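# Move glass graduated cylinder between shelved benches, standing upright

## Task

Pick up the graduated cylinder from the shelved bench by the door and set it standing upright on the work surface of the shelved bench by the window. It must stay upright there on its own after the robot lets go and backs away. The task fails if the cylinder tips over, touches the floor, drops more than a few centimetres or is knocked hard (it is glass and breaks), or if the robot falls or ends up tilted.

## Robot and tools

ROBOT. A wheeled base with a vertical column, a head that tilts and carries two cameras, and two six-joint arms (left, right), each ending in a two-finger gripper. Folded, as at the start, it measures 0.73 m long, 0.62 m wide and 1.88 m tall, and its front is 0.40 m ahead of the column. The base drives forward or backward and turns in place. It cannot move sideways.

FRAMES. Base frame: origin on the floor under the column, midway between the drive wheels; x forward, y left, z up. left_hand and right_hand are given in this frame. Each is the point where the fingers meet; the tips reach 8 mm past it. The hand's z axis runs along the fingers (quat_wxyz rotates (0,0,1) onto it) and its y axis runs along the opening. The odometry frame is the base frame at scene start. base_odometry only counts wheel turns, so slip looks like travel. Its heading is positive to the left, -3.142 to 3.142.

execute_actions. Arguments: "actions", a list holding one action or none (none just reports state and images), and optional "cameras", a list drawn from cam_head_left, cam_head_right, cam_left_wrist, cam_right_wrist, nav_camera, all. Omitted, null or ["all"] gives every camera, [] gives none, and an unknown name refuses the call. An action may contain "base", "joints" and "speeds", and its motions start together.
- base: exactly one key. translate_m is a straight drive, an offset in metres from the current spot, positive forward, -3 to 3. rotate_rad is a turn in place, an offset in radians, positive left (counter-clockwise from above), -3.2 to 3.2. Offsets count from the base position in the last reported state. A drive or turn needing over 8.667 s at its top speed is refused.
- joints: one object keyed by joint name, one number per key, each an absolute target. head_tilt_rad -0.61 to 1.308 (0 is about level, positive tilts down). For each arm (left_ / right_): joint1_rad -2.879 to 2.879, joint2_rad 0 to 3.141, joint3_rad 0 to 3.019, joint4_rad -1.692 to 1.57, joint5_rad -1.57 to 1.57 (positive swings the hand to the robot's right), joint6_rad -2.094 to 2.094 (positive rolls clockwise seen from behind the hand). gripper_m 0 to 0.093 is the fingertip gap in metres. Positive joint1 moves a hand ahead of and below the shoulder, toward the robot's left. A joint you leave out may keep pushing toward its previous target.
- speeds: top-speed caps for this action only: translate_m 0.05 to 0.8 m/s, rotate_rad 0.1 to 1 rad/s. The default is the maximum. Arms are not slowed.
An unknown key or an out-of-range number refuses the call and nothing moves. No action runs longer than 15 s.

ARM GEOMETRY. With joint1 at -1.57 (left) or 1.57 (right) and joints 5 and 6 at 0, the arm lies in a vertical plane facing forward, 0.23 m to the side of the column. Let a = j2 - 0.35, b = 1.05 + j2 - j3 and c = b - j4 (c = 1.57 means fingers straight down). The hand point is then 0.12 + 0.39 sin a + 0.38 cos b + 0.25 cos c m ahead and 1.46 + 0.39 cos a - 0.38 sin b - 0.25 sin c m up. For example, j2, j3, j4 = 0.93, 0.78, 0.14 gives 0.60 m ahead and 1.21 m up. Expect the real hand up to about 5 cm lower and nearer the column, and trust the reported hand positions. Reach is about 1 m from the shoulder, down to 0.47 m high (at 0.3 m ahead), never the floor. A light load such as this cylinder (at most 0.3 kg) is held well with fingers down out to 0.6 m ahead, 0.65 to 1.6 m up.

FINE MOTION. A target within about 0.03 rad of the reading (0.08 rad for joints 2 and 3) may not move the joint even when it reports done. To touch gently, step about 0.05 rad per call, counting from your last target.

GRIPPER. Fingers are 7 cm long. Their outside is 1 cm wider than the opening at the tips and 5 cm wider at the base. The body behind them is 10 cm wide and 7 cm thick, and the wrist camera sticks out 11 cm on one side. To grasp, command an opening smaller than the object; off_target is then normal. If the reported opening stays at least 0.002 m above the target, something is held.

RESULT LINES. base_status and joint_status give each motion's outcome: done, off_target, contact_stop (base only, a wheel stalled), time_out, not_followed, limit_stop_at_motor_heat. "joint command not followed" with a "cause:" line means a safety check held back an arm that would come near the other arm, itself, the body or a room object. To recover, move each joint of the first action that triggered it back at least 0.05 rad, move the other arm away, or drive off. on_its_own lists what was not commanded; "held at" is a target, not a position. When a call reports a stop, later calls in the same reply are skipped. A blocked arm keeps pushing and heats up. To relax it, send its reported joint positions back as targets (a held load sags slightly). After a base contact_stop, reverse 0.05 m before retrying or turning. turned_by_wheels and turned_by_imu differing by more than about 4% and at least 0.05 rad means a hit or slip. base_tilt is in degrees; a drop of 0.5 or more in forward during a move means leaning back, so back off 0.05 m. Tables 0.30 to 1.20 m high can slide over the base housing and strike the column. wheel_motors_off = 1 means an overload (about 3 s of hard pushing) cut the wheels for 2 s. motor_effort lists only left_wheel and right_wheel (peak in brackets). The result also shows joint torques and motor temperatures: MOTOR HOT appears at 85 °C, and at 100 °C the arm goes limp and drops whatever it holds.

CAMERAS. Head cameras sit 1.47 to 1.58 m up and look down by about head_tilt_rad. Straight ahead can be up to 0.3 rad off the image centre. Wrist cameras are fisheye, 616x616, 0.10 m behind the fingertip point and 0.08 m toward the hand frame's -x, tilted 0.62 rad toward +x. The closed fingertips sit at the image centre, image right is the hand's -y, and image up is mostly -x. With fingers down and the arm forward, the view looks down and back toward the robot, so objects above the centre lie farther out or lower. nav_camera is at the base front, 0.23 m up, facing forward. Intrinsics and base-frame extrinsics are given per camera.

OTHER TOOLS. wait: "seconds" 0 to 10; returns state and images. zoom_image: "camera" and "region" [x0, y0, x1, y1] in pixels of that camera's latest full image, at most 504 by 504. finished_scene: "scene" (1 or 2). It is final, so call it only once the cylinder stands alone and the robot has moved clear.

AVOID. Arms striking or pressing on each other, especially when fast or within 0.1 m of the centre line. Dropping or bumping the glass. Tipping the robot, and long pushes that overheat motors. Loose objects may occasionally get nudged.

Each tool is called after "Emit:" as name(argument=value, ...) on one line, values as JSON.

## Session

Emit:
execute_actions(actions=[{"joints":{"head_tilt_rad":0.4}}])

Scene clock: 0.83 s.
Joint torques (N m, as the arm reports them, + toward a larger angle): left_arm=[-2.22 -9.12 -1.07 -1.78 -0.16  0.11] | right_arm=[-0.16 -7.    0.06 -0.95 -0.15  0.  ]
Motor temperatures (°C, as the motors report them): left_arm=[22 24 22 24 25 21] | right_arm=[24 24 24 24 25 23]
base_odometry: x=+0.000 y=+0.000 heading=+0.000 (m, m, rad; odometry frame)
turned_by_wheels: +0.000 (rad since the last result)
turned_by_imu: +0.000 (rad since the last result)
base_tilt: forward=+0.3 right=-0.9 (deg)
base_status: not commanded
joint_positions: head_tilt_rad=+0.419 left_joint1_rad=-1.546 left_joint2_rad=+0.874 left_joint3_rad=+0.445 left_joint4_rad=-0.933 left_joint5_rad=-0.024 left_joint6_rad=-0.040 left_gripper_m=+0.094 right_joint1_rad=+1.592 right_joint2_rad=+0.856 right_joint3_rad=+0.404 right_joint4_rad=-0.950 right_joint5_rad=+0.034 right_joint6_rad=-0.056 right_gripper_m=+0.095
joint_status: all done
wheel_motors_off: 0
motor_effort: left_wheel=+3(3) right_wheel=+5(5) (%)
left_hand: x=+0.1708 y=+0.2343 z=+1.2443 quat_wxyz=(+0.407, +0.023, -0.913, -0.026) (m; base frame)
right_hand: x=+0.1501 y=-0.2269 z=+1.2542 quat_wxyz=(+0.425, +0.041, -0.904, -0.003) (m; base frame)
pictures: cam_head_left, cam_head_right, cam_left_wrist, cam_right_wrist, nav_camera
camera_calibration (this result's frames):
cam_head_left: T_world_to_cam=[[0.0844287, -0.995686, -0.0384845, 0.107187], [-0.453729, -0.00403036, -0.891131, 1.40101], [0.887131, 0.0926985, -0.452112, 0.57473], [0, 0, 0, 1]] pos_world=[0.116769, 0.059094, 1.51245]
cam_head_right: T_world_to_cam=[[0.0641965, -0.997671, -0.0230734, -0.0215162], [-0.458, -0.00891267, -0.888907, 1.39538], [0.886631, 0.0676324, -0.457506, 0.576635], [0, 0, 0, 1]] pos_world=[0.129206, -0.0480286, 1.50368]
cam_left_wrist: T_world_to_cam=[[0.0256969, -0.997263, -0.0693322, 0.310569], [-0.124912, -0.0720147, 0.989551, -1.18534], [-0.991835, -0.016768, -0.126421, 0.455645], [0, 0, 0, 1]] pos_world=[0.295881, 0.231997, 1.25209]
cam_right_wrist: T_world_to_cam=[[0.0839932, -0.995054, -0.0530388, -0.173406], [-0.0752996, -0.0594128, 0.995389, -1.24538], [-0.993617, -0.0796122, -0.0799174, 0.355589], [0, 0, 0, 1]] pos_world=[0.274108, -0.21823, 1.25886]
Images, in order (width x height): cam_head_left 504x504, cam_head_right 504x504, cam_left_wrist 616x616, cam_right_wrist 616x616, nav_camera 504x504.

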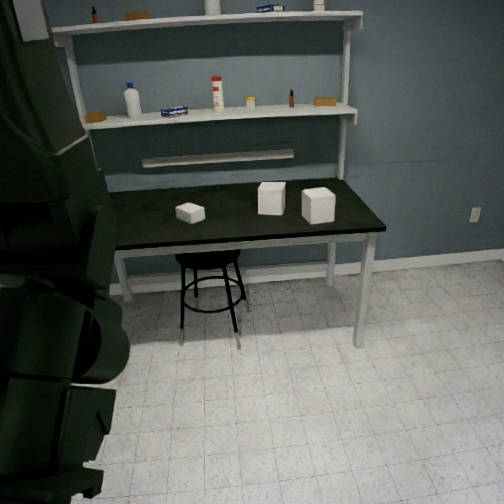

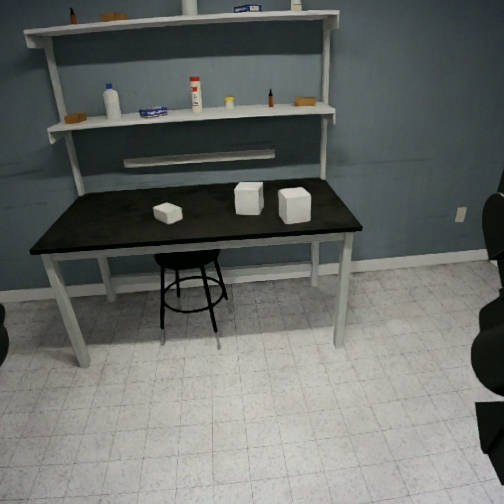

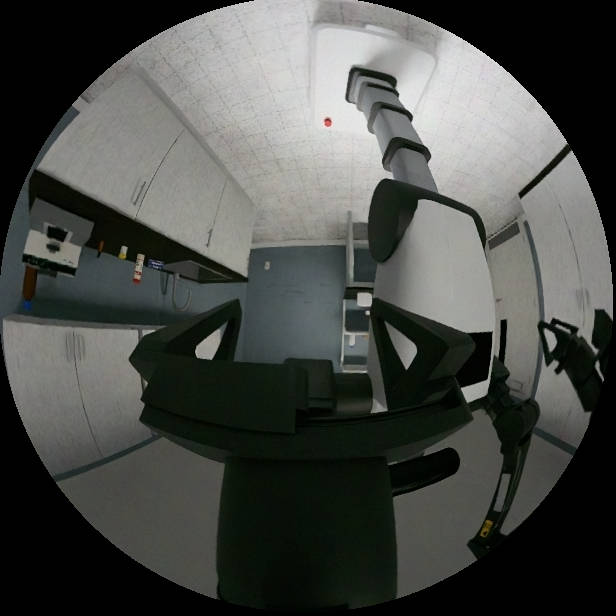

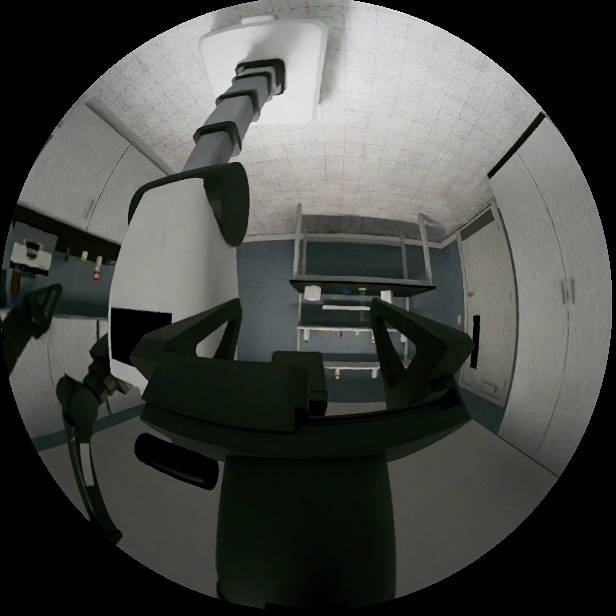

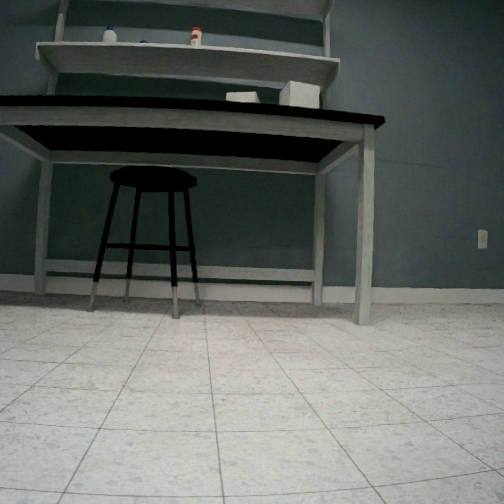

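Source bench is behind, to the right.

Emit:
execute_actions(actions=[{"base":{"rotate_rad":-2.85}}], cameras=["cam_head_left","cam_head_right"])

Scene clock: 5.20 s.
Joint torques (N m, as the arm reports them, + toward a larger angle): left_arm=[-1.7  -8.82 -0.99 -1.89 -0.12  0.11] | right_arm=[-0.13 -7.06 -0.02 -0.94 -0.15  0.  ]
Motor temperatures (°C, as the motors report them): left_arm=[22 24 22 24 25 21] | right_arm=[24 25 24 24 25 23]
base_odometry: x=+0.000 y=+0.000 heading=-2.849 (m, m, rad; odometry frame)
turned_by_wheels: -2.849 (rad since the last result)
turned_by_imu: -2.846 (rad since the last result)
base_tilt: forward=+0.3 right=-0.9 (deg)
base_status: done
joint_positions: head_tilt_rad=+0.419 left_joint1_rad=-1.546 left_joint2_rad=+0.874 left_joint3_rad=+0.445 left_joint4_rad=-0.933 left_joint5_rad=-0.024 left_joint6_rad=-0.040 left_gripper_m=+0.094 right_joint1_rad=+1.592 right_joint2_rad=+0.856 right_joint3_rad=+0.404 right_joint4_rad=-0.950 right_joint5_rad=+0.034 right_joint6_rad=-0.056 right_gripper_m=+0.095
joint_status: not commanded
wheel_motors_off: 0
motor_effort: left_wheel=+3(51) right_wheel=-2(27) (%)
left_hand: x=+0.1708 y=+0.2343 z=+1.2443 quat_wxyz=(+0.407, +0.023, -0.913, -0.026) (m; base frame)
right_hand: x=+0.1501 y=-0.2269 z=+1.2542 quat_wxyz=(+0.425, +0.041, -0.904, -0.003) (m; base frame)
pictures: cam_head_left, cam_head_right
camera_calibration (this result's frames):
cam_head_left: T_world_to_cam=[[0.0844342, -0.995686, -0.0384723, 0.107167], [-0.4536, -0.00403036, -0.891196, 1.40111], [0.887197, 0.0926985, -0.451984, 0.57453], [0, 0, 0, 1]] pos_world=[0.116773, 0.059094, 1.51246]
cam_head_right: T_world_to_cam=[[0.0641998, -0.997671, -0.0230641, -0.0215306], [-0.457872, -0.00891267, -0.888973, 1.39548], [0.886697, 0.0676324, -0.457378, 0.576434], [0, 0, 0, 1]] pos_world=[0.129211, -0.0480286, 1.5037]
Images, in order (width x height): cam_head_left 504x504, cam_head_right 504x504.

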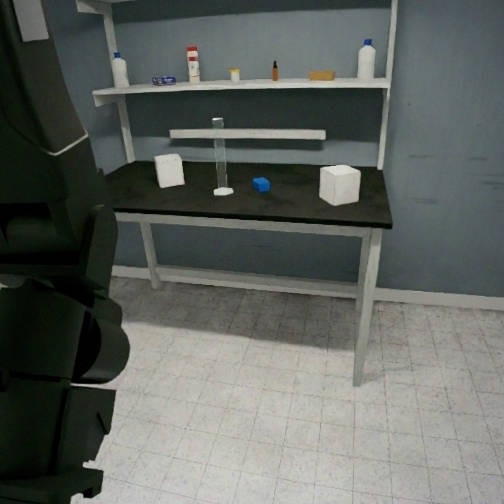

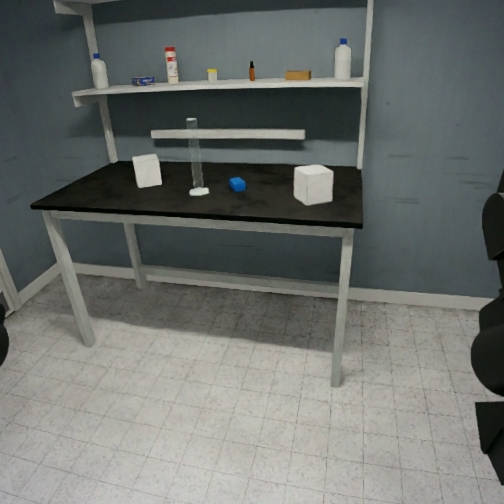

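Emit:
execute_actions(actions=[{"base":{"rotate_rad":0.31}}], cameras=[])

Emit:
execute_actions(actions=[{"base":{"translate_m":1.0},"joints":{"head_tilt_rad":0.6}}], cameras=["cam_head_left","cam_head_right"])

Scene clock: 7.20 s.
Joint torques (N m, as the arm reports them, + toward a larger angle): left_arm=[-1.32 -8.35 -0.92 -1.57 -0.18  0.13] | right_arm=[-0.11 -7.07  0.06 -0.97 -0.15  0.  ]
Motor temperatures (°C, as the motors report them): left_arm=[22 24 22 24 25 21] | right_arm=[24 25 24 24 25 23]
base_odometry: x=+0.000 y=+0.000 heading=-2.540 (m, m, rad; odometry frame)
turned_by_wheels: +0.310 (rad since the last result)
turned_by_imu: +0.311 (rad since the last result)
base_tilt: forward=+0.3 right=-0.9 (deg)
base_status: done
joint_positions: head_tilt_rad=+0.419 left_joint1_rad=-1.546 left_joint2_rad=+0.874 left_joint3_rad=+0.445 left_joint4_rad=-0.933 left_joint5_rad=-0.024 left_joint6_rad=-0.040 left_gripper_m=+0.094 right_joint1_rad=+1.592 right_joint2_rad=+0.856 right_joint3_rad=+0.404 right_joint4_rad=-0.950 right_joint5_rad=+0.034 right_joint6_rad=-0.056 right_gripper_m=+0.095
joint_status: not commanded
wheel_motors_off: 0
motor_effort: left_wheel=-1(26) right_wheel=+2(22) (%)
left_hand: x=+0.1708 y=+0.2343 z=+1.2443 quat_wxyz=(+0.407, +0.023, -0.913, -0.026) (m; base frame)
right_hand: x=+0.1501 y=-0.2269 z=+1.2542 quat_wxyz=(+0.425, +0.041, -0.904, -0.003) (m; base frame)
pictures: none
No camera images: the call's "cameras" was empty. Leave "cameras" out to get every camera's image.

Scene clock: 10.27 s.
Joint torques (N m, as the arm reports them, + toward a larger angle): left_arm=[-1.2  -8.94 -1.14 -1.89 -0.15  0.15] | right_arm=[-0.09 -7.04 -0.13 -0.93 -0.15  0.  ]
Motor temperatures (°C, as the motors report them): left_arm=[22 24 22 24 25 21] | right_arm=[24 25 24 24 25 23]
base_odometry: x=-0.825 y=-0.566 heading=-2.541 (m, m, rad; odometry frame)
turned_by_wheels: -0.001 (rad since the last result)
turned_by_imu: +0.003 (rad since the last result)
base_tilt: forward=+0.3 right=-0.9 (deg)
base_status: done
joint_positions: head_tilt_rad=+0.604 left_joint1_rad=-1.546 left_joint2_rad=+0.874 left_joint3_rad=+0.447 left_joint4_rad=-0.933 left_joint5_rad=-0.024 left_joint6_rad=-0.040 left_gripper_m=+0.094 right_joint1_rad=+1.592 right_joint2_rad=+0.855 right_joint3_rad=+0.406 right_joint4_rad=-0.950 right_joint5_rad=+0.034 right_joint6_rad=-0.056 right_gripper_m=+0.095
joint_status: all done
wheel_motors_off: 0
motor_effort: left_wheel=-1(57) right_wheel=+1(54) (%)
left_hand: x=+0.1720 y=+0.2343 z=+1.2440 quat_wxyz=(+0.406, +0.023, -0.913, -0.026) (m; base frame)
right_hand: x=+0.1512 y=-0.2268 z=+1.2539 quat_wxyz=(+0.424, +0.041, -0.905, -0.003) (m; base frame)
pictures: cam_head_left, cam_head_right
camera_calibration (this result's frames):
cam_head_left: T_world_to_cam=[[0.075906, -0.995686, -0.0533624, 0.130524], [-0.60995, -0.00403036, -0.792429, 1.25682], [0.788796, 0.0926985, -0.607625, 0.819137], [0, 0, 0, 1]] pos_world=[0.11056, 0.059094, 1.50064]
cam_head_right: T_world_to_cam=[[0.0588549, -0.997671, -0.0344916, -0.00366505], [-0.61374, -0.00891267, -0.789458, 1.25002], [0.787312, 0.0676324, -0.612835, 0.820807], [0, 0, 0, 1]] pos_world=[0.121171, -0.0480286, 1.48973]
Images, in order (width x height): cam_head_left 504x504, cam_head_right 504x504.

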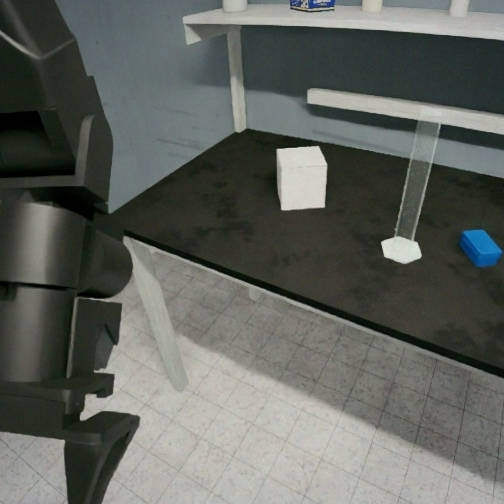

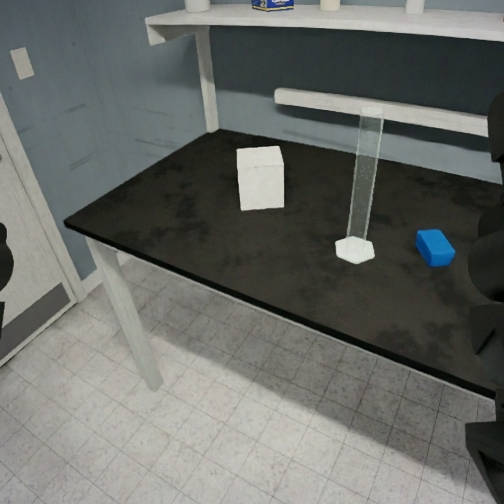

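Emit:
execute_actions(actions=[{"joints":{"right_joint1_rad":1.57,"right_joint2_rad":1.726,"right_joint3_rad":1.158,"right_joint4_rad":1.27,"right_joint5_rad":0,"right_joint6_rad":0,"right_gripper_m":0.093}}], cameras=["cam_right_wrist","cam_head_right"])

Scene clock: 12.97 s.
Joint torques (N m, as the arm reports them, + toward a larger angle): left_arm=[-1.62 -8.7  -1.22 -1.78 -0.24  0.14] | right_arm=[ -1.02 -17.59   2.4    2.77  -0.31   0.01]
Motor temperatures (°C, as the motors report them): left_arm=[22 24 22 24 25 21] | right_arm=[24 25 24 24 25 23]
base_odometry: x=-0.825 y=-0.566 heading=-2.541 (m, m, rad; odometry frame)
turned_by_wheels: +0.000 (rad since the last result)
turned_by_imu: +0.000 (rad since the last result)
base_tilt: forward=+0.3 right=-0.9 (deg)
base_status: not commanded
joint_positions: head_tilt_rad=+0.604 left_joint1_rad=-1.546 left_joint2_rad=+0.874 left_joint3_rad=+0.446 left_joint4_rad=-0.933 left_joint5_rad=-0.024 left_joint6_rad=-0.040 left_gripper_m=+0.094 right_joint1_rad=+1.578 right_joint2_rad=+1.725 right_joint3_rad=+1.152 right_joint4_rad=+1.249 right_joint5_rad=+0.005 right_joint6_rad=-0.001 right_gripper_m=+0.093
joint_status: all done
wheel_motors_off: 0
motor_effort: left_wheel=-4(8) right_wheel=+3(9) (%)
left_hand: x=+0.1714 y=+0.2343 z=+1.2441 quat_wxyz=(+0.406, +0.023, -0.913, -0.026) (m; base frame)
right_hand: x=+0.7121 y=-0.2214 z=+1.0589 quat_wxyz=(-0.565, -0.001, -0.825, -0.001) (m; base frame)
pictures: cam_head_right, cam_right_wrist
camera_calibration (this result's frames):
cam_head_right: T_world_to_cam=[[0.0588545, -0.997671, -0.0344923, -0.00366402], [-0.613749, -0.00891267, -0.789451, 1.25001], [0.787305, 0.0676324, -0.612843, 0.820821], [0, 0, 0, 1]] pos_world=[0.121171, -0.0480286, 1.48973]
cam_right_wrist: T_world_to_cam=[[0.00520682, -0.999899, 0.0132129, -0.240671], [-0.833286, -0.011643, -0.552719, 1.18125], [0.552817, -0.00813219, -0.833263, 0.611187], [0, 0, 0, 1]] pos_world=[0.647697, -0.221923, 1.16536]
Images, in order (width x height): cam_head_right 504x504, cam_right_wrist 616x616.

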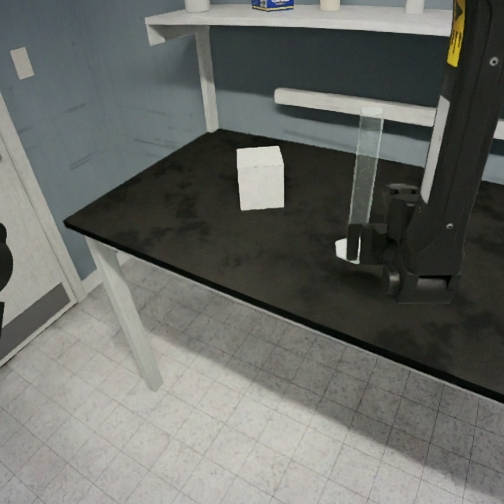

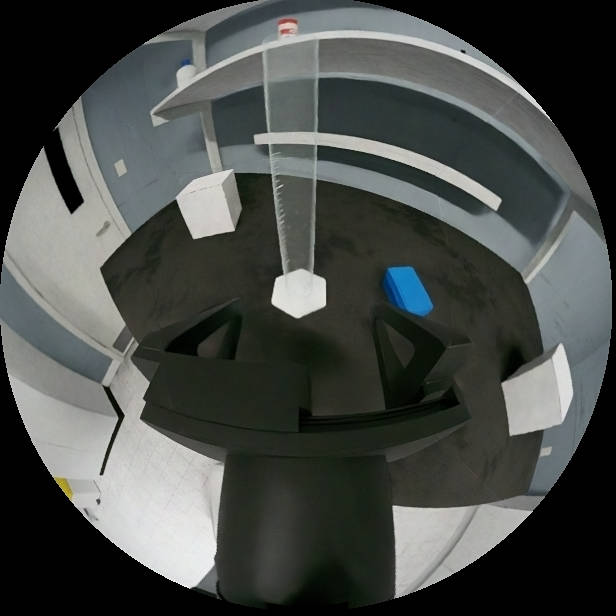

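Emit:
execute_actions(actions=[{"base":{"translate_m":0.125},"speeds":{"translate_m":0.15}}], cameras=["cam_right_wrist","cam_head_right"])

Scene clock: 15.00 s.
Joint torques (N m, as the arm reports them, + toward a larger angle): left_arm=[-1.92 -8.39 -1.11 -1.74 -0.17  0.09] | right_arm=[ -0.93 -17.89   2.03   2.78  -0.31   0.01]
Motor temperatures (°C, as the motors report them): left_arm=[22 24 22 24 25 21] | right_arm=[24 25 24 24 25 23]
base_odometry: x=-0.928 y=-0.636 heading=-2.541 (m, m, rad; odometry frame)
turned_by_wheels: -0.001 (rad since the last result)
turned_by_imu: +0.000 (rad since the last result)
base_tilt: forward=+0.3 right=-0.9 (deg)
base_status: done
joint_positions: head_tilt_rad=+0.604 left_joint1_rad=-1.546 left_joint2_rad=+0.874 left_joint3_rad=+0.445 left_joint4_rad=-0.933 left_joint5_rad=-0.024 left_joint6_rad=-0.040 left_gripper_m=+0.094 right_joint1_rad=+1.578 right_joint2_rad=+1.725 right_joint3_rad=+1.157 right_joint4_rad=+1.249 right_joint5_rad=+0.005 right_joint6_rad=-0.001 right_gripper_m=+0.093
joint_status: not commanded
wheel_motors_off: 0
motor_effort: left_wheel=-2(43) right_wheel=+1(33) (%)
left_hand: x=+0.1712 y=+0.2343 z=+1.2442 quat_wxyz=(+0.406, +0.023, -0.913, -0.026) (m; base frame)
right_hand: x=+0.7142 y=-0.2214 z=+1.0599 quat_wxyz=(-0.567, -0.001, -0.824, -0.001) (m; base frame)
pictures: cam_head_right, cam_right_wrist
camera_calibration (this result's frames):
cam_head_right: T_world_to_cam=[[0.0588492, -0.997671, -0.0345014, -0.0036498], [-0.61387, -0.00891267, -0.789357, 1.24987], [0.78721, 0.0676324, -0.612965, 0.821012], [0, 0, 0, 1]] pos_world=[0.121163, -0.0480286, 1.48972]
cam_right_wrist: T_world_to_cam=[[0.00511696, -0.9999, 0.0132196, -0.240636], [-0.830748, -0.0116091, -0.556528, 1.18581], [0.556626, -0.00813438, -0.830724, 0.605392], [0, 0, 0, 1]] pos_world=[0.649363, -0.221921, 1.16603]
Images, in order (width x height): cam_head_right 504x504, cam_right_wrist 616x616.

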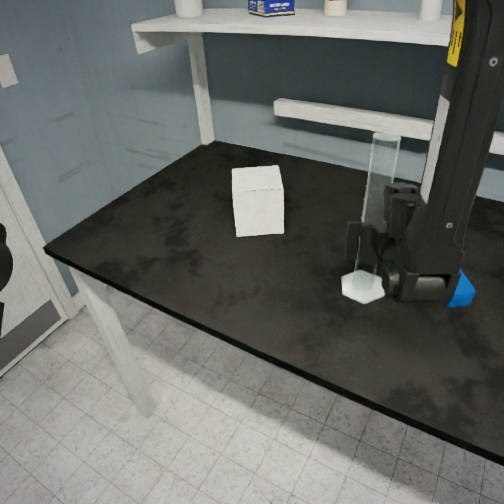

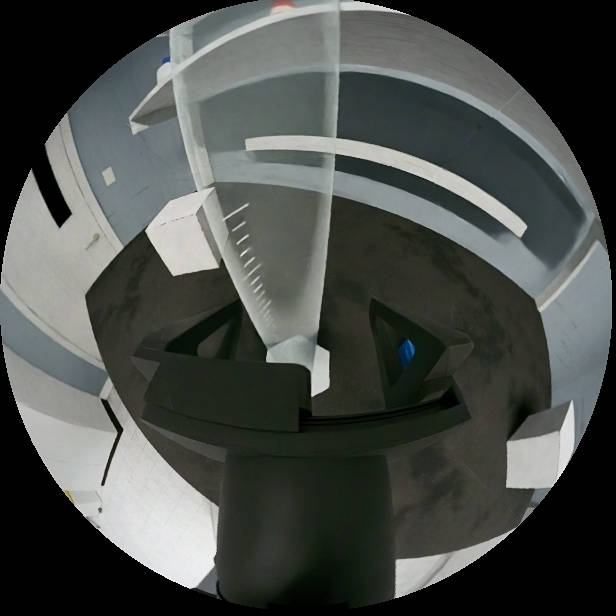

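Emit:
execute_actions(actions=[{"joints":{"right_gripper_m":0.01}}], cameras=[])

Emit:
execute_actions(actions=[{"joints":{"right_joint2_rad":1.443,"right_joint3_rad":0.973,"right_joint4_rad":1.17}}], cameras=["cam_head_right"])

Scene clock: 16.27 s.
Joint torques (N m, as the arm reports them, + toward a larger angle): left_arm=[-2.52 -8.18 -1.13 -1.59 -0.16  0.12] | right_arm=[ -0.79 -17.63   2.04   2.76  -0.23   0.03]
Motor temperatures (°C, as the motors report them): left_arm=[22 24 22 24 25 21] | right_arm=[24 25 24 24 25 23]
base_odometry: x=-0.928 y=-0.636 heading=-2.541 (m, m, rad; odometry frame)
turned_by_wheels: +0.000 (rad since the last result)
turned_by_imu: +0.000 (rad since the last result)
base_tilt: forward=+0.3 right=-0.9 (deg)
base_status: not commanded
joint_positions: head_tilt_rad=+0.604 left_joint1_rad=-1.546 left_joint2_rad=+0.874 left_joint3_rad=+0.445 left_joint4_rad=-0.933 left_joint5_rad=-0.024 left_joint6_rad=-0.040 left_gripper_m=+0.094 right_joint1_rad=+1.576 right_joint2_rad=+1.725 right_joint3_rad=+1.157 right_joint4_rad=+1.250 right_joint5_rad=+0.003 right_joint6_rad=-0.002 right_gripper_m=+0.042
joint_status: right_gripper_m off_target (ended at +0.042, target +0.010)
wheel_motors_off: 0
motor_effort: left_wheel=-2(3) right_wheel=+2(2) (%)
left_hand: x=+0.1712 y=+0.2343 z=+1.2442 quat_wxyz=(+0.406, +0.023, -0.913, -0.026) (m; base frame)
right_hand: x=+0.7143 y=-0.2223 z=+1.0599 quat_wxyz=(-0.567, +0.000, -0.824, -0.001) (m; base frame)
pictures: none
No camera images: the call's "cameras" was empty. Leave "cameras" out to get every camera's image.

Scene clock: 17.37 s.
Joint torques (N m, as the arm reports them, + toward a larger angle): left_arm=[-1.68 -8.27 -1.1  -1.96 -0.2   0.14] | right_arm=[ -0.82 -16.93   3.24   2.05  -0.23   0.03]
Motor temperatures (°C, as the motors report them): left_arm=[22 24 22 24 25 21] | right_arm=[24 25 24 24 25 23]
base_odometry: x=-0.928 y=-0.636 heading=-2.541 (m, m, rad; odometry frame)
turned_by_wheels: +0.000 (rad since the last result)
turned_by_imu: +0.000 (rad since the last result)
base_tilt: forward=+0.3 right=-0.8 (deg)
base_status: not commanded
joint_positions: head_tilt_rad=+0.604 left_joint1_rad=-1.546 left_joint2_rad=+0.874 left_joint3_rad=+0.445 left_joint4_rad=-0.933 left_joint5_rad=-0.024 left_joint6_rad=-0.040 left_gripper_m=+0.094 right_joint1_rad=+1.576 right_joint2_rad=+1.441 right_joint3_rad=+0.968 right_joint4_rad=+1.168 right_joint5_rad=+0.003 right_joint6_rad=-0.002 right_gripper_m=+0.042
joint_status: all done
wheel_motors_off: 0
motor_effort: left_wheel=-3(2) right_wheel=+2(2) (%)
left_hand: x=+0.1712 y=+0.2343 z=+1.2442 quat_wxyz=(+0.406, +0.023, -0.913, -0.026) (m; base frame)
right_hand: x=+0.7160 y=-0.2228 z=+1.1658 quat_wxyz=(-0.572, +0.000, -0.820, -0.001) (m; base frame)
pictures: cam_head_right
camera_calibration (this result's frames):
cam_head_right: T_world_to_cam=[[0.0588492, -0.997671, -0.0345013, -0.00364983], [-0.61387, -0.00891267, -0.789357, 1.24987], [0.787211, 0.0676324, -0.612964, 0.821012], [0, 0, 0, 1]] pos_world=[0.121163, -0.0480286, 1.48972]
Images, in order (width x height): cam_head_right 504x504.

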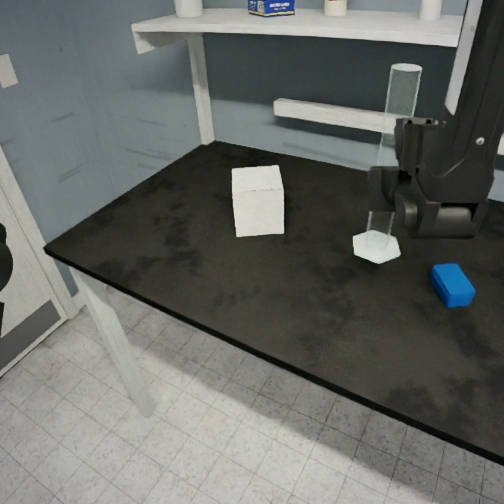

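Emit:
execute_actions(actions=[{"base":{"translate_m":-1.12}}], cameras=[])

Emit:
execute_actions(actions=[{"base":{"rotate_rad":2.83}}], cameras=[])

Emit:
execute_actions(actions=[{"base":{"translate_m":0.7}}], cameras=["cam_head_right","cam_head_left","nav_camera"])

Scene clock: 21.37 s.
Joint torques (N m, as the arm reports them, + toward a larger angle): left_arm=[-2.02 -8.36 -1.07 -1.65 -0.16  0.1 ] | right_arm=[ -0.83 -17.02   3.25   2.06  -0.23   0.03]
Motor temperatures (°C, as the motors report them): left_arm=[22 24 22 24 25 21] | right_arm=[24 25 24 24 25 23]
base_odometry: x=-0.003 y=-0.004 heading=-2.543 (m, m, rad; odometry frame)
turned_by_wheels: -0.001 (rad since the last result)
turned_by_imu: -0.005 (rad since the last result)
base_tilt: forward=+0.3 right=-0.9 (deg)
base_status: done
joint_positions: head_tilt_rad=+0.604 left_joint1_rad=-1.546 left_joint2_rad=+0.874 left_joint3_rad=+0.444 left_joint4_rad=-0.933 left_joint5_rad=-0.024 left_joint6_rad=-0.040 left_gripper_m=+0.094 right_joint1_rad=+1.576 right_joint2_rad=+1.442 right_joint3_rad=+0.968 right_joint4_rad=+1.168 right_joint5_rad=+0.003 right_joint6_rad=-0.002 right_gripper_m=+0.042
joint_status: not commanded
wheel_motors_off: 0
motor_effort: left_wheel=-1(68) right_wheel=+1(48) (%)
left_hand: x=+0.1704 y=+0.2343 z=+1.2444 quat_wxyz=(+0.407, +0.023, -0.913, -0.026) (m; base frame)
right_hand: x=+0.7156 y=-0.2228 z=+1.1653 quat_wxyz=(-0.572, +0.000, -0.820, -0.001) (m; base frame)
pictures: none
No camera images: the call's "cameras" was empty. Leave "cameras" out to get every camera's image.

Scene clock: 25.57 s.
Joint torques (N m, as the arm reports them, + toward a larger angle): left_arm=[-1.5  -8.11 -1.07 -1.75 -0.24  0.08] | right_arm=[ -0.42 -17.16   3.26   2.06  -0.23   0.03]
Motor temperatures (°C, as the motors report them): left_arm=[22 24 22 24 25 21] | right_arm=[24 26 25 24 25 23]
base_odometry: x=-0.003 y=-0.004 heading=+0.287 (m, m, rad; odometry frame)
turned_by_wheels: +2.829 (rad since the last result)
turned_by_imu: +2.828 (rad since the last result)
base_tilt: forward=+0.3 right=-0.9 (deg)
base_status: done
joint_positions: head_tilt_rad=+0.604 left_joint1_rad=-1.546 left_joint2_rad=+0.874 left_joint3_rad=+0.444 left_joint4_rad=-0.933 left_joint5_rad=-0.024 left_joint6_rad=-0.040 left_gripper_m=+0.094 right_joint1_rad=+1.571 right_joint2_rad=+1.442 right_joint3_rad=+0.968 right_joint4_rad=+1.168 right_joint5_rad=+0.003 right_joint6_rad=-0.002 right_gripper_m=+0.042
joint_status: not commanded
wheel_motors_off: 0
motor_effort: left_wheel=-2(54) right_wheel=+3(46) (%)
left_hand: x=+0.1704 y=+0.2343 z=+1.2444 quat_wxyz=(+0.407, +0.023, -0.913, -0.026) (m; base frame)
right_hand: x=+0.7156 y=-0.2256 z=+1.1653 quat_wxyz=(-0.572, +0.000, -0.820, +0.002) (m; base frame)
pictures: none
No camera images: the call's "cameras" was empty. Leave "cameras" out to get every camera's image.

Scene clock: 28.43 s.
Joint torques (N m, as the arm reports them, + toward a larger angle): left_arm=[-1.7  -8.93 -1.07 -1.76 -0.19  0.07] | right_arm=[ -0.37 -17.23   3.29   2.07  -0.24   0.03]
Motor temperatures (°C, as the motors report them): left_arm=[22 24 22 24 25 21] | right_arm=[24 26 25 24 25 23]
base_odometry: x=+0.668 y=+0.194 heading=+0.287 (m, m, rad; odometry frame)
turned_by_wheels: +0.000 (rad since the last result)
turned_by_imu: +0.003 (rad since the last result)
base_tilt: forward=+0.3 right=-0.9 (deg)
base_status: done
joint_positions: head_tilt_rad=+0.604 left_joint1_rad=-1.546 left_joint2_rad=+0.874 left_joint3_rad=+0.445 left_joint4_rad=-0.933 left_joint5_rad=-0.024 left_joint6_rad=-0.040 left_gripper_m=+0.094 right_joint1_rad=+1.571 right_joint2_rad=+1.443 right_joint3_rad=+0.967 right_joint4_rad=+1.168 right_joint5_rad=+0.003 right_joint6_rad=-0.002 right_gripper_m=+0.042
joint_status: not commanded
wheel_motors_off: 0
motor_effort: left_wheel=+0(65) right_wheel=+0(52) (%)
left_hand: x=+0.1712 y=+0.2343 z=+1.2442 quat_wxyz=(+0.406, +0.023, -0.913, -0.026) (m; base frame)
right_hand: x=+0.7149 y=-0.2256 z=+1.1644 quat_wxyz=(-0.571, +0.000, -0.821, +0.002) (m; base frame)
pictures: cam_head_left, cam_head_right, nav_camera
camera_calibration (this result's frames):
cam_head_left: T_world_to_cam=[[0.0758925, -0.995686, -0.0533815, 0.130555], [-0.61015, -0.00403036, -0.792276, 1.2566], [0.788643, 0.0926985, -0.607824, 0.819452], [0, 0, 0, 1]] pos_world=[0.11055, 0.059094, 1.50062]
cam_head_right: T_world_to_cam=[[0.0588462, -0.997671, -0.0345065, -0.00364176], [-0.613939, -0.00891267, -0.789303, 1.24979], [0.787157, 0.0676324, -0.613033, 0.821121], [0, 0, 0, 1]] pos_world=[0.121159, -0.0480286, 1.48971]
Images, in order (width x height): cam_head_left 504x504, cam_head_right 504x504, nav_camera 504x504.

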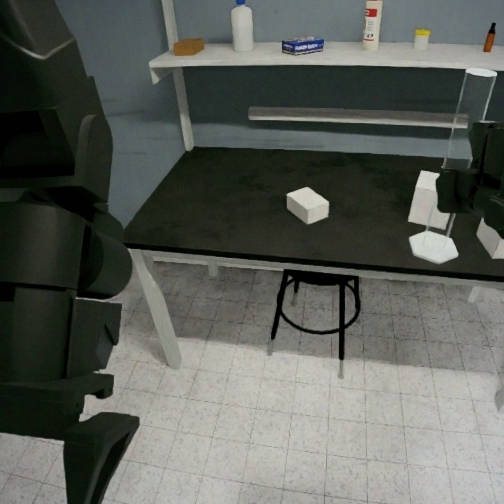

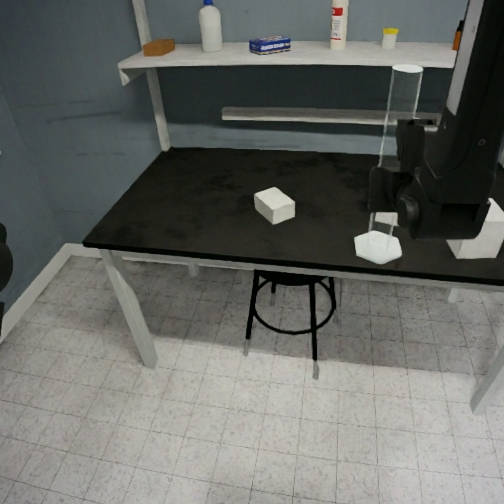

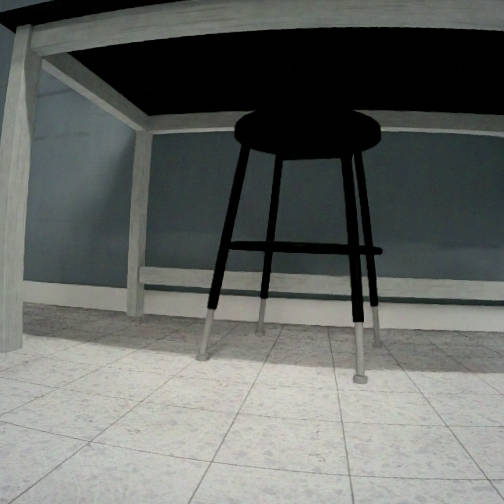

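Emit:
execute_actions(actions=[{"base":{"translate_m":0.55},"joints":{"head_tilt_rad":0.85}}], cameras=[])

Emit:
execute_actions(actions=[{"joints":{"right_joint2_rad":2.037,"right_joint3_rad":1.458,"right_joint4_rad":1.28}}], cameras=["cam_head_right","cam_head_left","cam_right_wrist"])

Scene clock: 31.83 s.
Joint torques (N m, as the arm reports them, + toward a larger angle): left_arm=[-1.11 -8.6  -0.98 -1.69 -0.17  0.16] | right_arm=[ -0.41 -17.48   3.26   2.05  -0.23   0.03]
Motor temperatures (°C, as the motors report them): left_arm=[22 24 22 24 25 21] | right_arm=[24 26 25 24 25 23]
base_odometry: x=+1.196 y=+0.350 heading=+0.287 (m, m, rad; odometry frame)
turned_by_wheels: +0.000 (rad since the last result)
turned_by_imu: +0.002 (rad since the last result)
base_tilt: forward=+0.3 right=-0.8 (deg)
base_status: done
joint_positions: head_tilt_rad=+0.852 left_joint1_rad=-1.546 left_joint2_rad=+0.874 left_joint3_rad=+0.446 left_joint4_rad=-0.933 left_joint5_rad=-0.024 left_joint6_rad=-0.040 left_gripper_m=+0.094 right_joint1_rad=+1.571 right_joint2_rad=+1.444 right_joint3_rad=+0.968 right_joint4_rad=+1.168 right_joint5_rad=+0.003 right_joint6_rad=-0.002 right_gripper_m=+0.042
joint_status: all done
wheel_motors_off: 0
motor_effort: left_wheel=+0(39) right_wheel=+0(31) (%)
left_hand: x=+0.1716 y=+0.2343 z=+1.2441 quat_wxyz=(+0.406, +0.023, -0.913, -0.026) (m; base frame)
right_hand: x=+0.7149 y=-0.2256 z=+1.1639 quat_wxyz=(-0.571, +0.000, -0.821, +0.002) (m; base frame)
pictures: none
No camera images: the call's "cameras" was empty. Leave "cameras" out to get every camera's image.

Scene clock: 33.30 s.
Joint torques (N m, as the arm reports them, + toward a larger angle): left_arm=[-1.38 -8.48 -1.11 -1.66 -0.07  0.11] | right_arm=[ -0.51 -19.85   2.45   2.67  -0.23   0.03]
Motor temperatures (°C, as the motors report them): left_arm=[22 24 22 24 25 21] | right_arm=[24 26 25 24 25 23]
base_odometry: x=+1.196 y=+0.350 heading=+0.287 (m, m, rad; odometry frame)
turned_by_wheels: +0.000 (rad since the last result)
turned_by_imu: +0.000 (rad since the last result)
base_tilt: forward=+0.3 right=-0.9 (deg)
base_status: not commanded
joint_positions: head_tilt_rad=+0.852 left_joint1_rad=-1.546 left_joint2_rad=+0.874 left_joint3_rad=+0.446 left_joint4_rad=-0.933 left_joint5_rad=-0.024 left_joint6_rad=-0.040 left_gripper_m=+0.094 right_joint1_rad=+1.571 right_joint2_rad=+2.067 right_joint3_rad=+1.446 right_joint4_rad=+1.263 right_joint5_rad=+0.003 right_joint6_rad=-0.002 right_gripper_m=+0.042
joint_status: all done
wheel_motors_off: 0
motor_effort: left_wheel=+1(2) right_wheel=+0(2) (%)
left_hand: x=+0.1716 y=+0.2343 z=+1.2441 quat_wxyz=(+0.406, +0.023, -0.913, -0.026) (m; base frame)
right_hand: x=+0.6933 y=-0.2255 z=+0.9215 quat_wxyz=(-0.551, +0.000, -0.835, +0.002) (m; base frame)
pictures: cam_head_left, cam_head_right, cam_right_wrist
camera_calibration (this result's frames):
cam_head_left: T_world_to_cam=[[0.0604819, -0.995686, -0.0703647, 0.157479], [-0.785831, -0.00403036, -0.618429, 0.997657], [0.615477, 0.0926985, -0.782684, 1.0974], [0, 0, 0, 1]] pos_world=[0.0990429, 0.059094, 1.48697]
cam_head_right: T_world_to_cam=[[0.0485856, -0.997671, -0.0478854, 0.0174748], [-0.788775, -0.00891267, -0.614618, 0.989517], [0.612759, 0.0676324, -0.78737, 1.09832], [0, 0, 0, 1]] pos_world=[0.106652, -0.0480286, 1.4738]
cam_right_wrist: T_world_to_cam=[[0.00514369, -0.999795, 0.0195977, -0.248654], [-0.851572, -0.0146531, -0.524033, 1.07521], [0.524212, -0.0139934, -0.851473, 0.542335], [0, 0, 0, 1]] pos_world=[0.632603, -0.225259, 1.0301]
Images, in order (width x height): cam_head_left 504x504, cam_head_right 504x504, cam_right_wrist 616x616.

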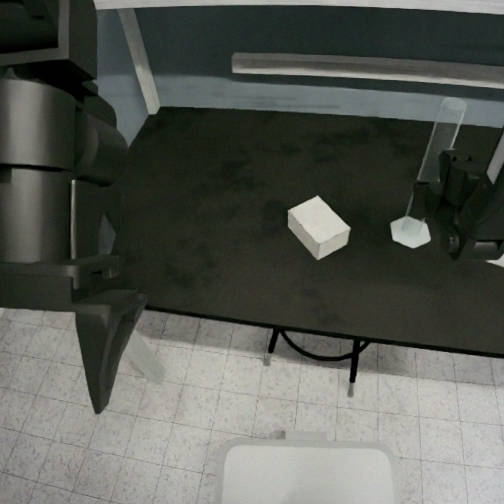

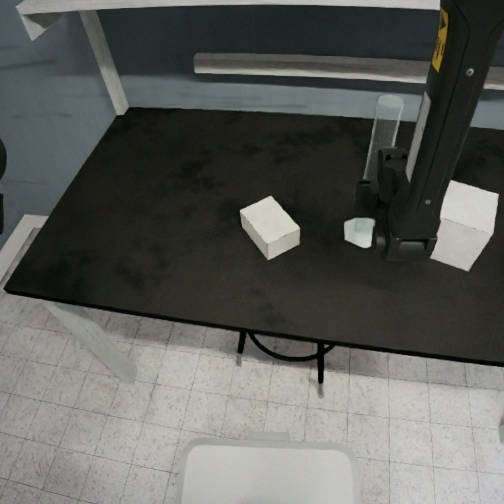

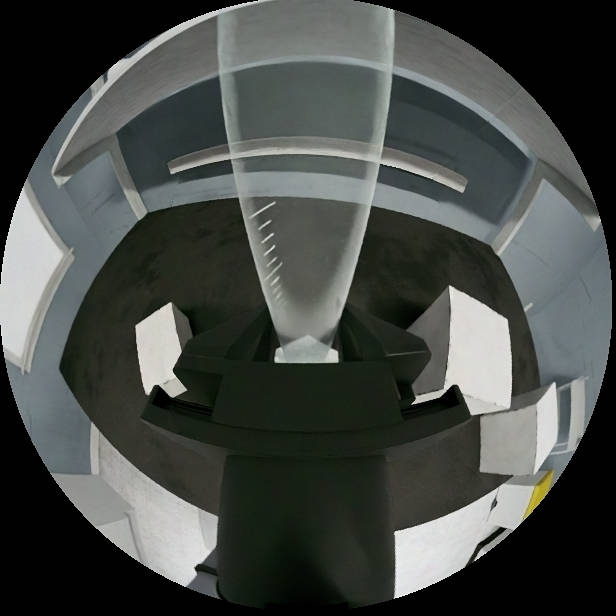

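Emit:
execute_actions(actions=[{"joints":{"right_joint2_rad":2.09,"right_joint3_rad":1.52,"right_joint4_rad":1.29}}], cameras=["cam_head_left"])

Emit:
execute_actions(actions=[{"joints":{"right_joint2_rad":2.14,"right_joint3_rad":1.57}}], cameras=["cam_head_left"])

Scene clock: 34.37 s.
Joint torques (N m, as the arm reports them, + toward a larger angle): left_arm=[-0.92 -8.73 -1.3  -1.57 -0.21  0.1 ] | right_arm=[ -0.51 -17.57   2.65   2.99  -0.23   0.03]
Motor temperatures (°C, as the motors report them): left_arm=[22 24 22 24 25 21] | right_arm=[24 26 25 24 25 23]
base_odometry: x=+1.196 y=+0.350 heading=+0.287 (m, m, rad; odometry frame)
turned_by_wheels: +0.000 (rad since the last result)
turned_by_imu: +0.000 (rad since the last result)
base_tilt: forward=+0.3 right=-0.9 (deg)
base_status: not commanded
joint_positions: head_tilt_rad=+0.852 left_joint1_rad=-1.546 left_joint2_rad=+0.874 left_joint3_rad=+0.446 left_joint4_rad=-0.933 left_joint5_rad=-0.024 left_joint6_rad=-0.040 left_gripper_m=+0.094 right_joint1_rad=+1.571 right_joint2_rad=+2.087 right_joint3_rad=+1.511 right_joint4_rad=+1.263 right_joint5_rad=+0.003 right_joint6_rad=-0.002 right_gripper_m=+0.042
joint_status: all done
wheel_motors_off: 0
motor_effort: left_wheel=+1(1) right_wheel=+0(0) (%)
left_hand: x=+0.1716 y=+0.2343 z=+1.2441 quat_wxyz=(+0.406, +0.023, -0.913, -0.026) (m; base frame)
right_hand: x=+0.7130 y=-0.2255 z=+0.9227 quat_wxyz=(-0.569, +0.000, -0.822, +0.002) (m; base frame)
pictures: cam_head_left
camera_calibration (this result's frames):
cam_head_left: T_world_to_cam=[[0.0604819, -0.995686, -0.0703647, 0.157479], [-0.785831, -0.00403036, -0.618429, 0.997657], [0.615477, 0.0926985, -0.782684, 1.0974], [0, 0, 0, 1]] pos_world=[0.0990429, 0.059094, 1.48697]
Images, in order (width x height): cam_head_left 504x504.

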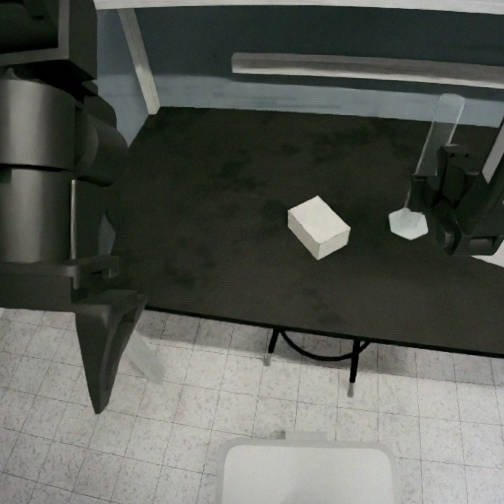

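Scene clock: 34.97 s.
Joint torques (N m, as the arm reports them, + toward a larger angle): left_arm=[-1.38 -9.1  -1.17 -1.81 -0.15  0.12] | right_arm=[ -0.58 -17.08   2.62   2.82  -0.23   0.02]
Motor temperatures (°C, as the motors report them): left_arm=[22 24 22 24 25 21] | right_arm=[24 26 25 24 25 23]
base_odometry: x=+1.196 y=+0.350 heading=+0.287 (m, m, rad; odometry frame)
turned_by_wheels: +0.000 (rad since the last result)
turned_by_imu: +0.000 (rad since the last result)
base_tilt: forward=+0.3 right=-0.9 (deg)
base_status: not commanded
joint_positions: head_tilt_rad=+0.852 left_joint1_rad=-1.546 left_joint2_rad=+0.874 left_joint3_rad=+0.446 left_joint4_rad=-0.933 left_joint5_rad=-0.024 left_joint6_rad=-0.040 left_gripper_m=+0.094 right_joint1_rad=+1.571 right_joint2_rad=+2.132 right_joint3_rad=+1.562 right_joint4_rad=+1.268 right_joint5_rad=+0.003 right_joint6_rad=-0.002 right_gripper_m=+0.042
joint_status: all done
wheel_motors_off: 0
motor_effort: left_wheel=+0(1) right_wheel=+0(1) (%)
left_hand: x=+0.1716 y=+0.2343 z=+1.2441 quat_wxyz=(+0.406, +0.023, -0.913, -0.026) (m; base frame)
right_hand: x=+0.7130 y=-0.2255 z=+0.9081 quat_wxyz=(-0.573, +0.000, -0.819, +0.001) (m; base frame)
pictures: cam_head_left
camera_calibration (this result's frames):
cam_head_left: T_world_to_cam=[[0.0604819, -0.995686, -0.0703647, 0.157479], [-0.785831, -0.00403036, -0.618429, 0.997657], [0.615477, 0.0926985, -0.782684, 1.09739], [0, 0, 0, 1]] pos_world=[0.0990429, 0.059094, 1.48697]
Images, in order (width x height): cam_head_left 504x504.

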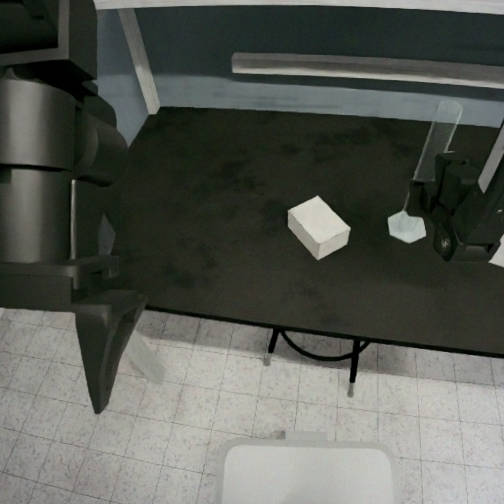

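Emit:
execute_actions(actions=[{"joints":{"right_joint2_rad":2.19,"right_joint3_rad":1.62}}], cameras=["cam_head_left"])

Scene clock: 35.73 s.
Joint torques (N m, as the arm reports them, + toward a larger angle): left_arm=[-1.68 -9.01 -1.25 -1.84 -0.21  0.12] | right_arm=[ -0.47 -15.03   2.99   2.47  -0.23   0.01]
Motor temperatures (°C, as the motors report them): left_arm=[22 24 22 24 25 21] | right_arm=[24 26 25 24 25 23]
base_odometry: x=+1.196 y=+0.350 heading=+0.287 (m, m, rad; odometry frame)
turned_by_wheels: +0.000 (rad since the last result)
turned_by_imu: +0.000 (rad since the last result)
base_tilt: forward=+0.3 right=-0.9 (deg)
base_status: not commanded
joint_positions: head_tilt_rad=+0.852 left_joint1_rad=-1.546 left_joint2_rad=+0.874 left_joint3_rad=+0.446 left_joint4_rad=-0.933 left_joint5_rad=-0.024 left_joint6_rad=-0.040 left_gripper_m=+0.094 right_joint1_rad=+1.571 right_joint2_rad=+2.155 right_joint3_rad=+1.611 right_joint4_rad=+1.278 right_joint5_rad=+0.003 right_joint6_rad=-0.001 right_gripper_m=+0.042
joint_status: all done
wheel_motors_off: 0
motor_effort: left_wheel=+1(1) right_wheel=+1(1) (%)
left_hand: x=+0.1716 y=+0.2343 z=+1.2441 quat_wxyz=(+0.406, +0.023, -0.913, -0.026) (m; base frame)
right_hand: x=+0.7240 y=-0.2255 z=+0.9077 quat_wxyz=(-0.588, +0.000, -0.809, +0.001) (m; base frame)
pictures: cam_head_left
camera_calibration (this result's frames):
cam_head_left: T_world_to_cam=[[0.0604819, -0.995686, -0.0703648, 0.157479], [-0.785831, -0.00403036, -0.618428, 0.997656], [0.615477, 0.0926985, -0.782684, 1.0974], [0, 0, 0, 1]] pos_world=[0.0990429, 0.059094, 1.48697]
Images, in order (width x height): cam_head_left 504x504.

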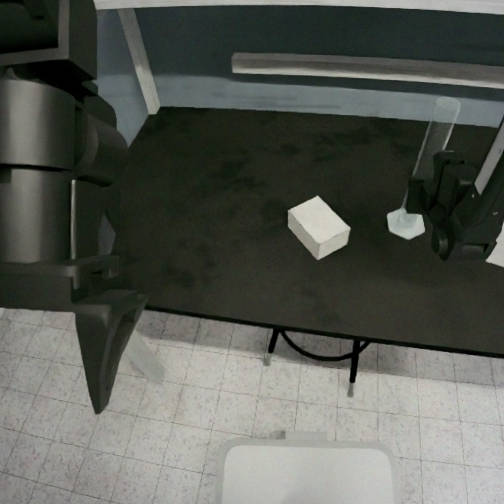

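Contact. Release and back off.

Emit:
execute_actions(actions=[{"joints":{"right_joint2_rad":2.14,"right_joint3_rad":1.58,"right_gripper_m":0.093}}], cameras=[])

Emit:
execute_actions(actions=[{"base":{"translate_m":-0.5},"joints":{"head_tilt_rad":0.6}}], cameras=["cam_head_left"])

Scene clock: 36.83 s.
Joint torques (N m, as the arm reports them, + toward a larger angle): left_arm=[-1.2  -7.96 -1.11 -1.88 -0.18  0.18] | right_arm=[ -0.5  -18.28   1.66   2.41  -0.23   0.02]
Motor temperatures (°C, as the motors report them): left_arm=[22 24 22 24 25 21] | right_arm=[24 26 25 24 25 23]
base_odometry: x=+1.196 y=+0.350 heading=+0.287 (m, m, rad; odometry frame)
turned_by_wheels: +0.000 (rad since the last result)
turned_by_imu: +0.000 (rad since the last result)
base_tilt: forward=+0.3 right=-0.9 (deg)
base_status: not commanded
joint_positions: head_tilt_rad=+0.852 left_joint1_rad=-1.546 left_joint2_rad=+0.874 left_joint3_rad=+0.446 left_joint4_rad=-0.933 left_joint5_rad=-0.024 left_joint6_rad=-0.040 left_gripper_m=+0.094 right_joint1_rad=+1.571 right_joint2_rad=+2.145 right_joint3_rad=+1.584 right_joint4_rad=+1.279 right_joint5_rad=+0.003 right_joint6_rad=-0.001 right_gripper_m=+0.093
joint_status: all done
wheel_motors_off: 0
motor_effort: left_wheel=+1(1) right_wheel=+0(0) (%)
left_hand: x=+0.1716 y=+0.2343 z=+1.2441 quat_wxyz=(+0.406, +0.023, -0.913, -0.026) (m; base frame)
right_hand: x=+0.7170 y=-0.2255 z=+0.9078 quat_wxyz=(-0.582, +0.000, -0.814, +0.001) (m; base frame)
pictures: none
No camera images: the call's "cameras" was empty. Leave "cameras" out to get every camera's image.

Scene clock: 39.37 s.
Joint torques (N m, as the arm reports them, + toward a larger angle): left_arm=[-1.14 -9.01 -0.86 -1.54 -0.19  0.1 ] | right_arm=[ -0.36 -18.28   2.08   2.43  -0.23   0.02]
Motor temperatures (°C, as the motors report them): left_arm=[22 24 22 24 25 21] | right_arm=[24 26 25 24 25 23]
base_odometry: x=+0.716 y=+0.208 heading=+0.288 (m, m, rad; odometry frame)
turned_by_wheels: +0.000 (rad since the last result)
turned_by_imu: -0.001 (rad since the last result)
base_tilt: forward=+0.3 right=-0.9 (deg)
base_status: done
joint_positions: head_tilt_rad=+0.617 left_joint1_rad=-1.546 left_joint2_rad=+0.874 left_joint3_rad=+0.443 left_joint4_rad=-0.933 left_joint5_rad=-0.024 left_joint6_rad=-0.040 left_gripper_m=+0.094 right_joint1_rad=+1.571 right_joint2_rad=+2.144 right_joint3_rad=+1.578 right_joint4_rad=+1.279 right_joint5_rad=+0.003 right_joint6_rad=-0.001 right_gripper_m=+0.093
joint_status: all done
wheel_motors_off: 0
motor_effort: left_wheel=-1(40) right_wheel=-1(33) (%)
left_hand: x=+0.1698 y=+0.2343 z=+1.2446 quat_wxyz=(+0.407, +0.023, -0.913, -0.026) (m; base frame)
right_hand: x=+0.7150 y=-0.2255 z=+0.9071 quat_wxyz=(-0.580, +0.000, -0.815, +0.001) (m; base frame)
pictures: cam_head_left
camera_calibration (this result's frames):
cam_head_left: T_world_to_cam=[[0.0752024, -0.995686, -0.0543494, 0.13208], [-0.62025, -0.00403036, -0.784394, 1.24496], [0.780791, 0.0926985, -0.617878, 0.835327], [0, 0, 0, 1]] pos_world=[0.110041, 0.059094, 1.49985]
Images, in order (width x height): cam_head_left 504x504.

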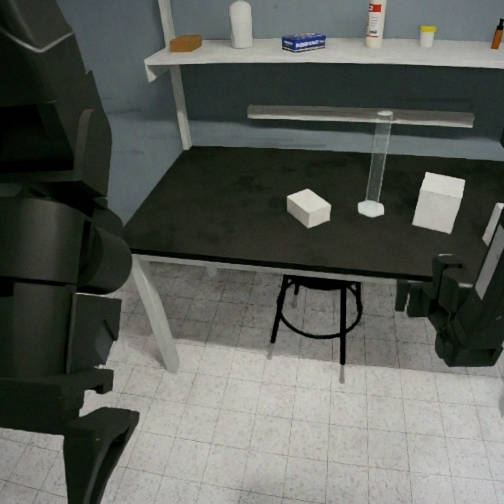

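Emit:
finished_scene(scene=2)

The scene is finished: the task was done.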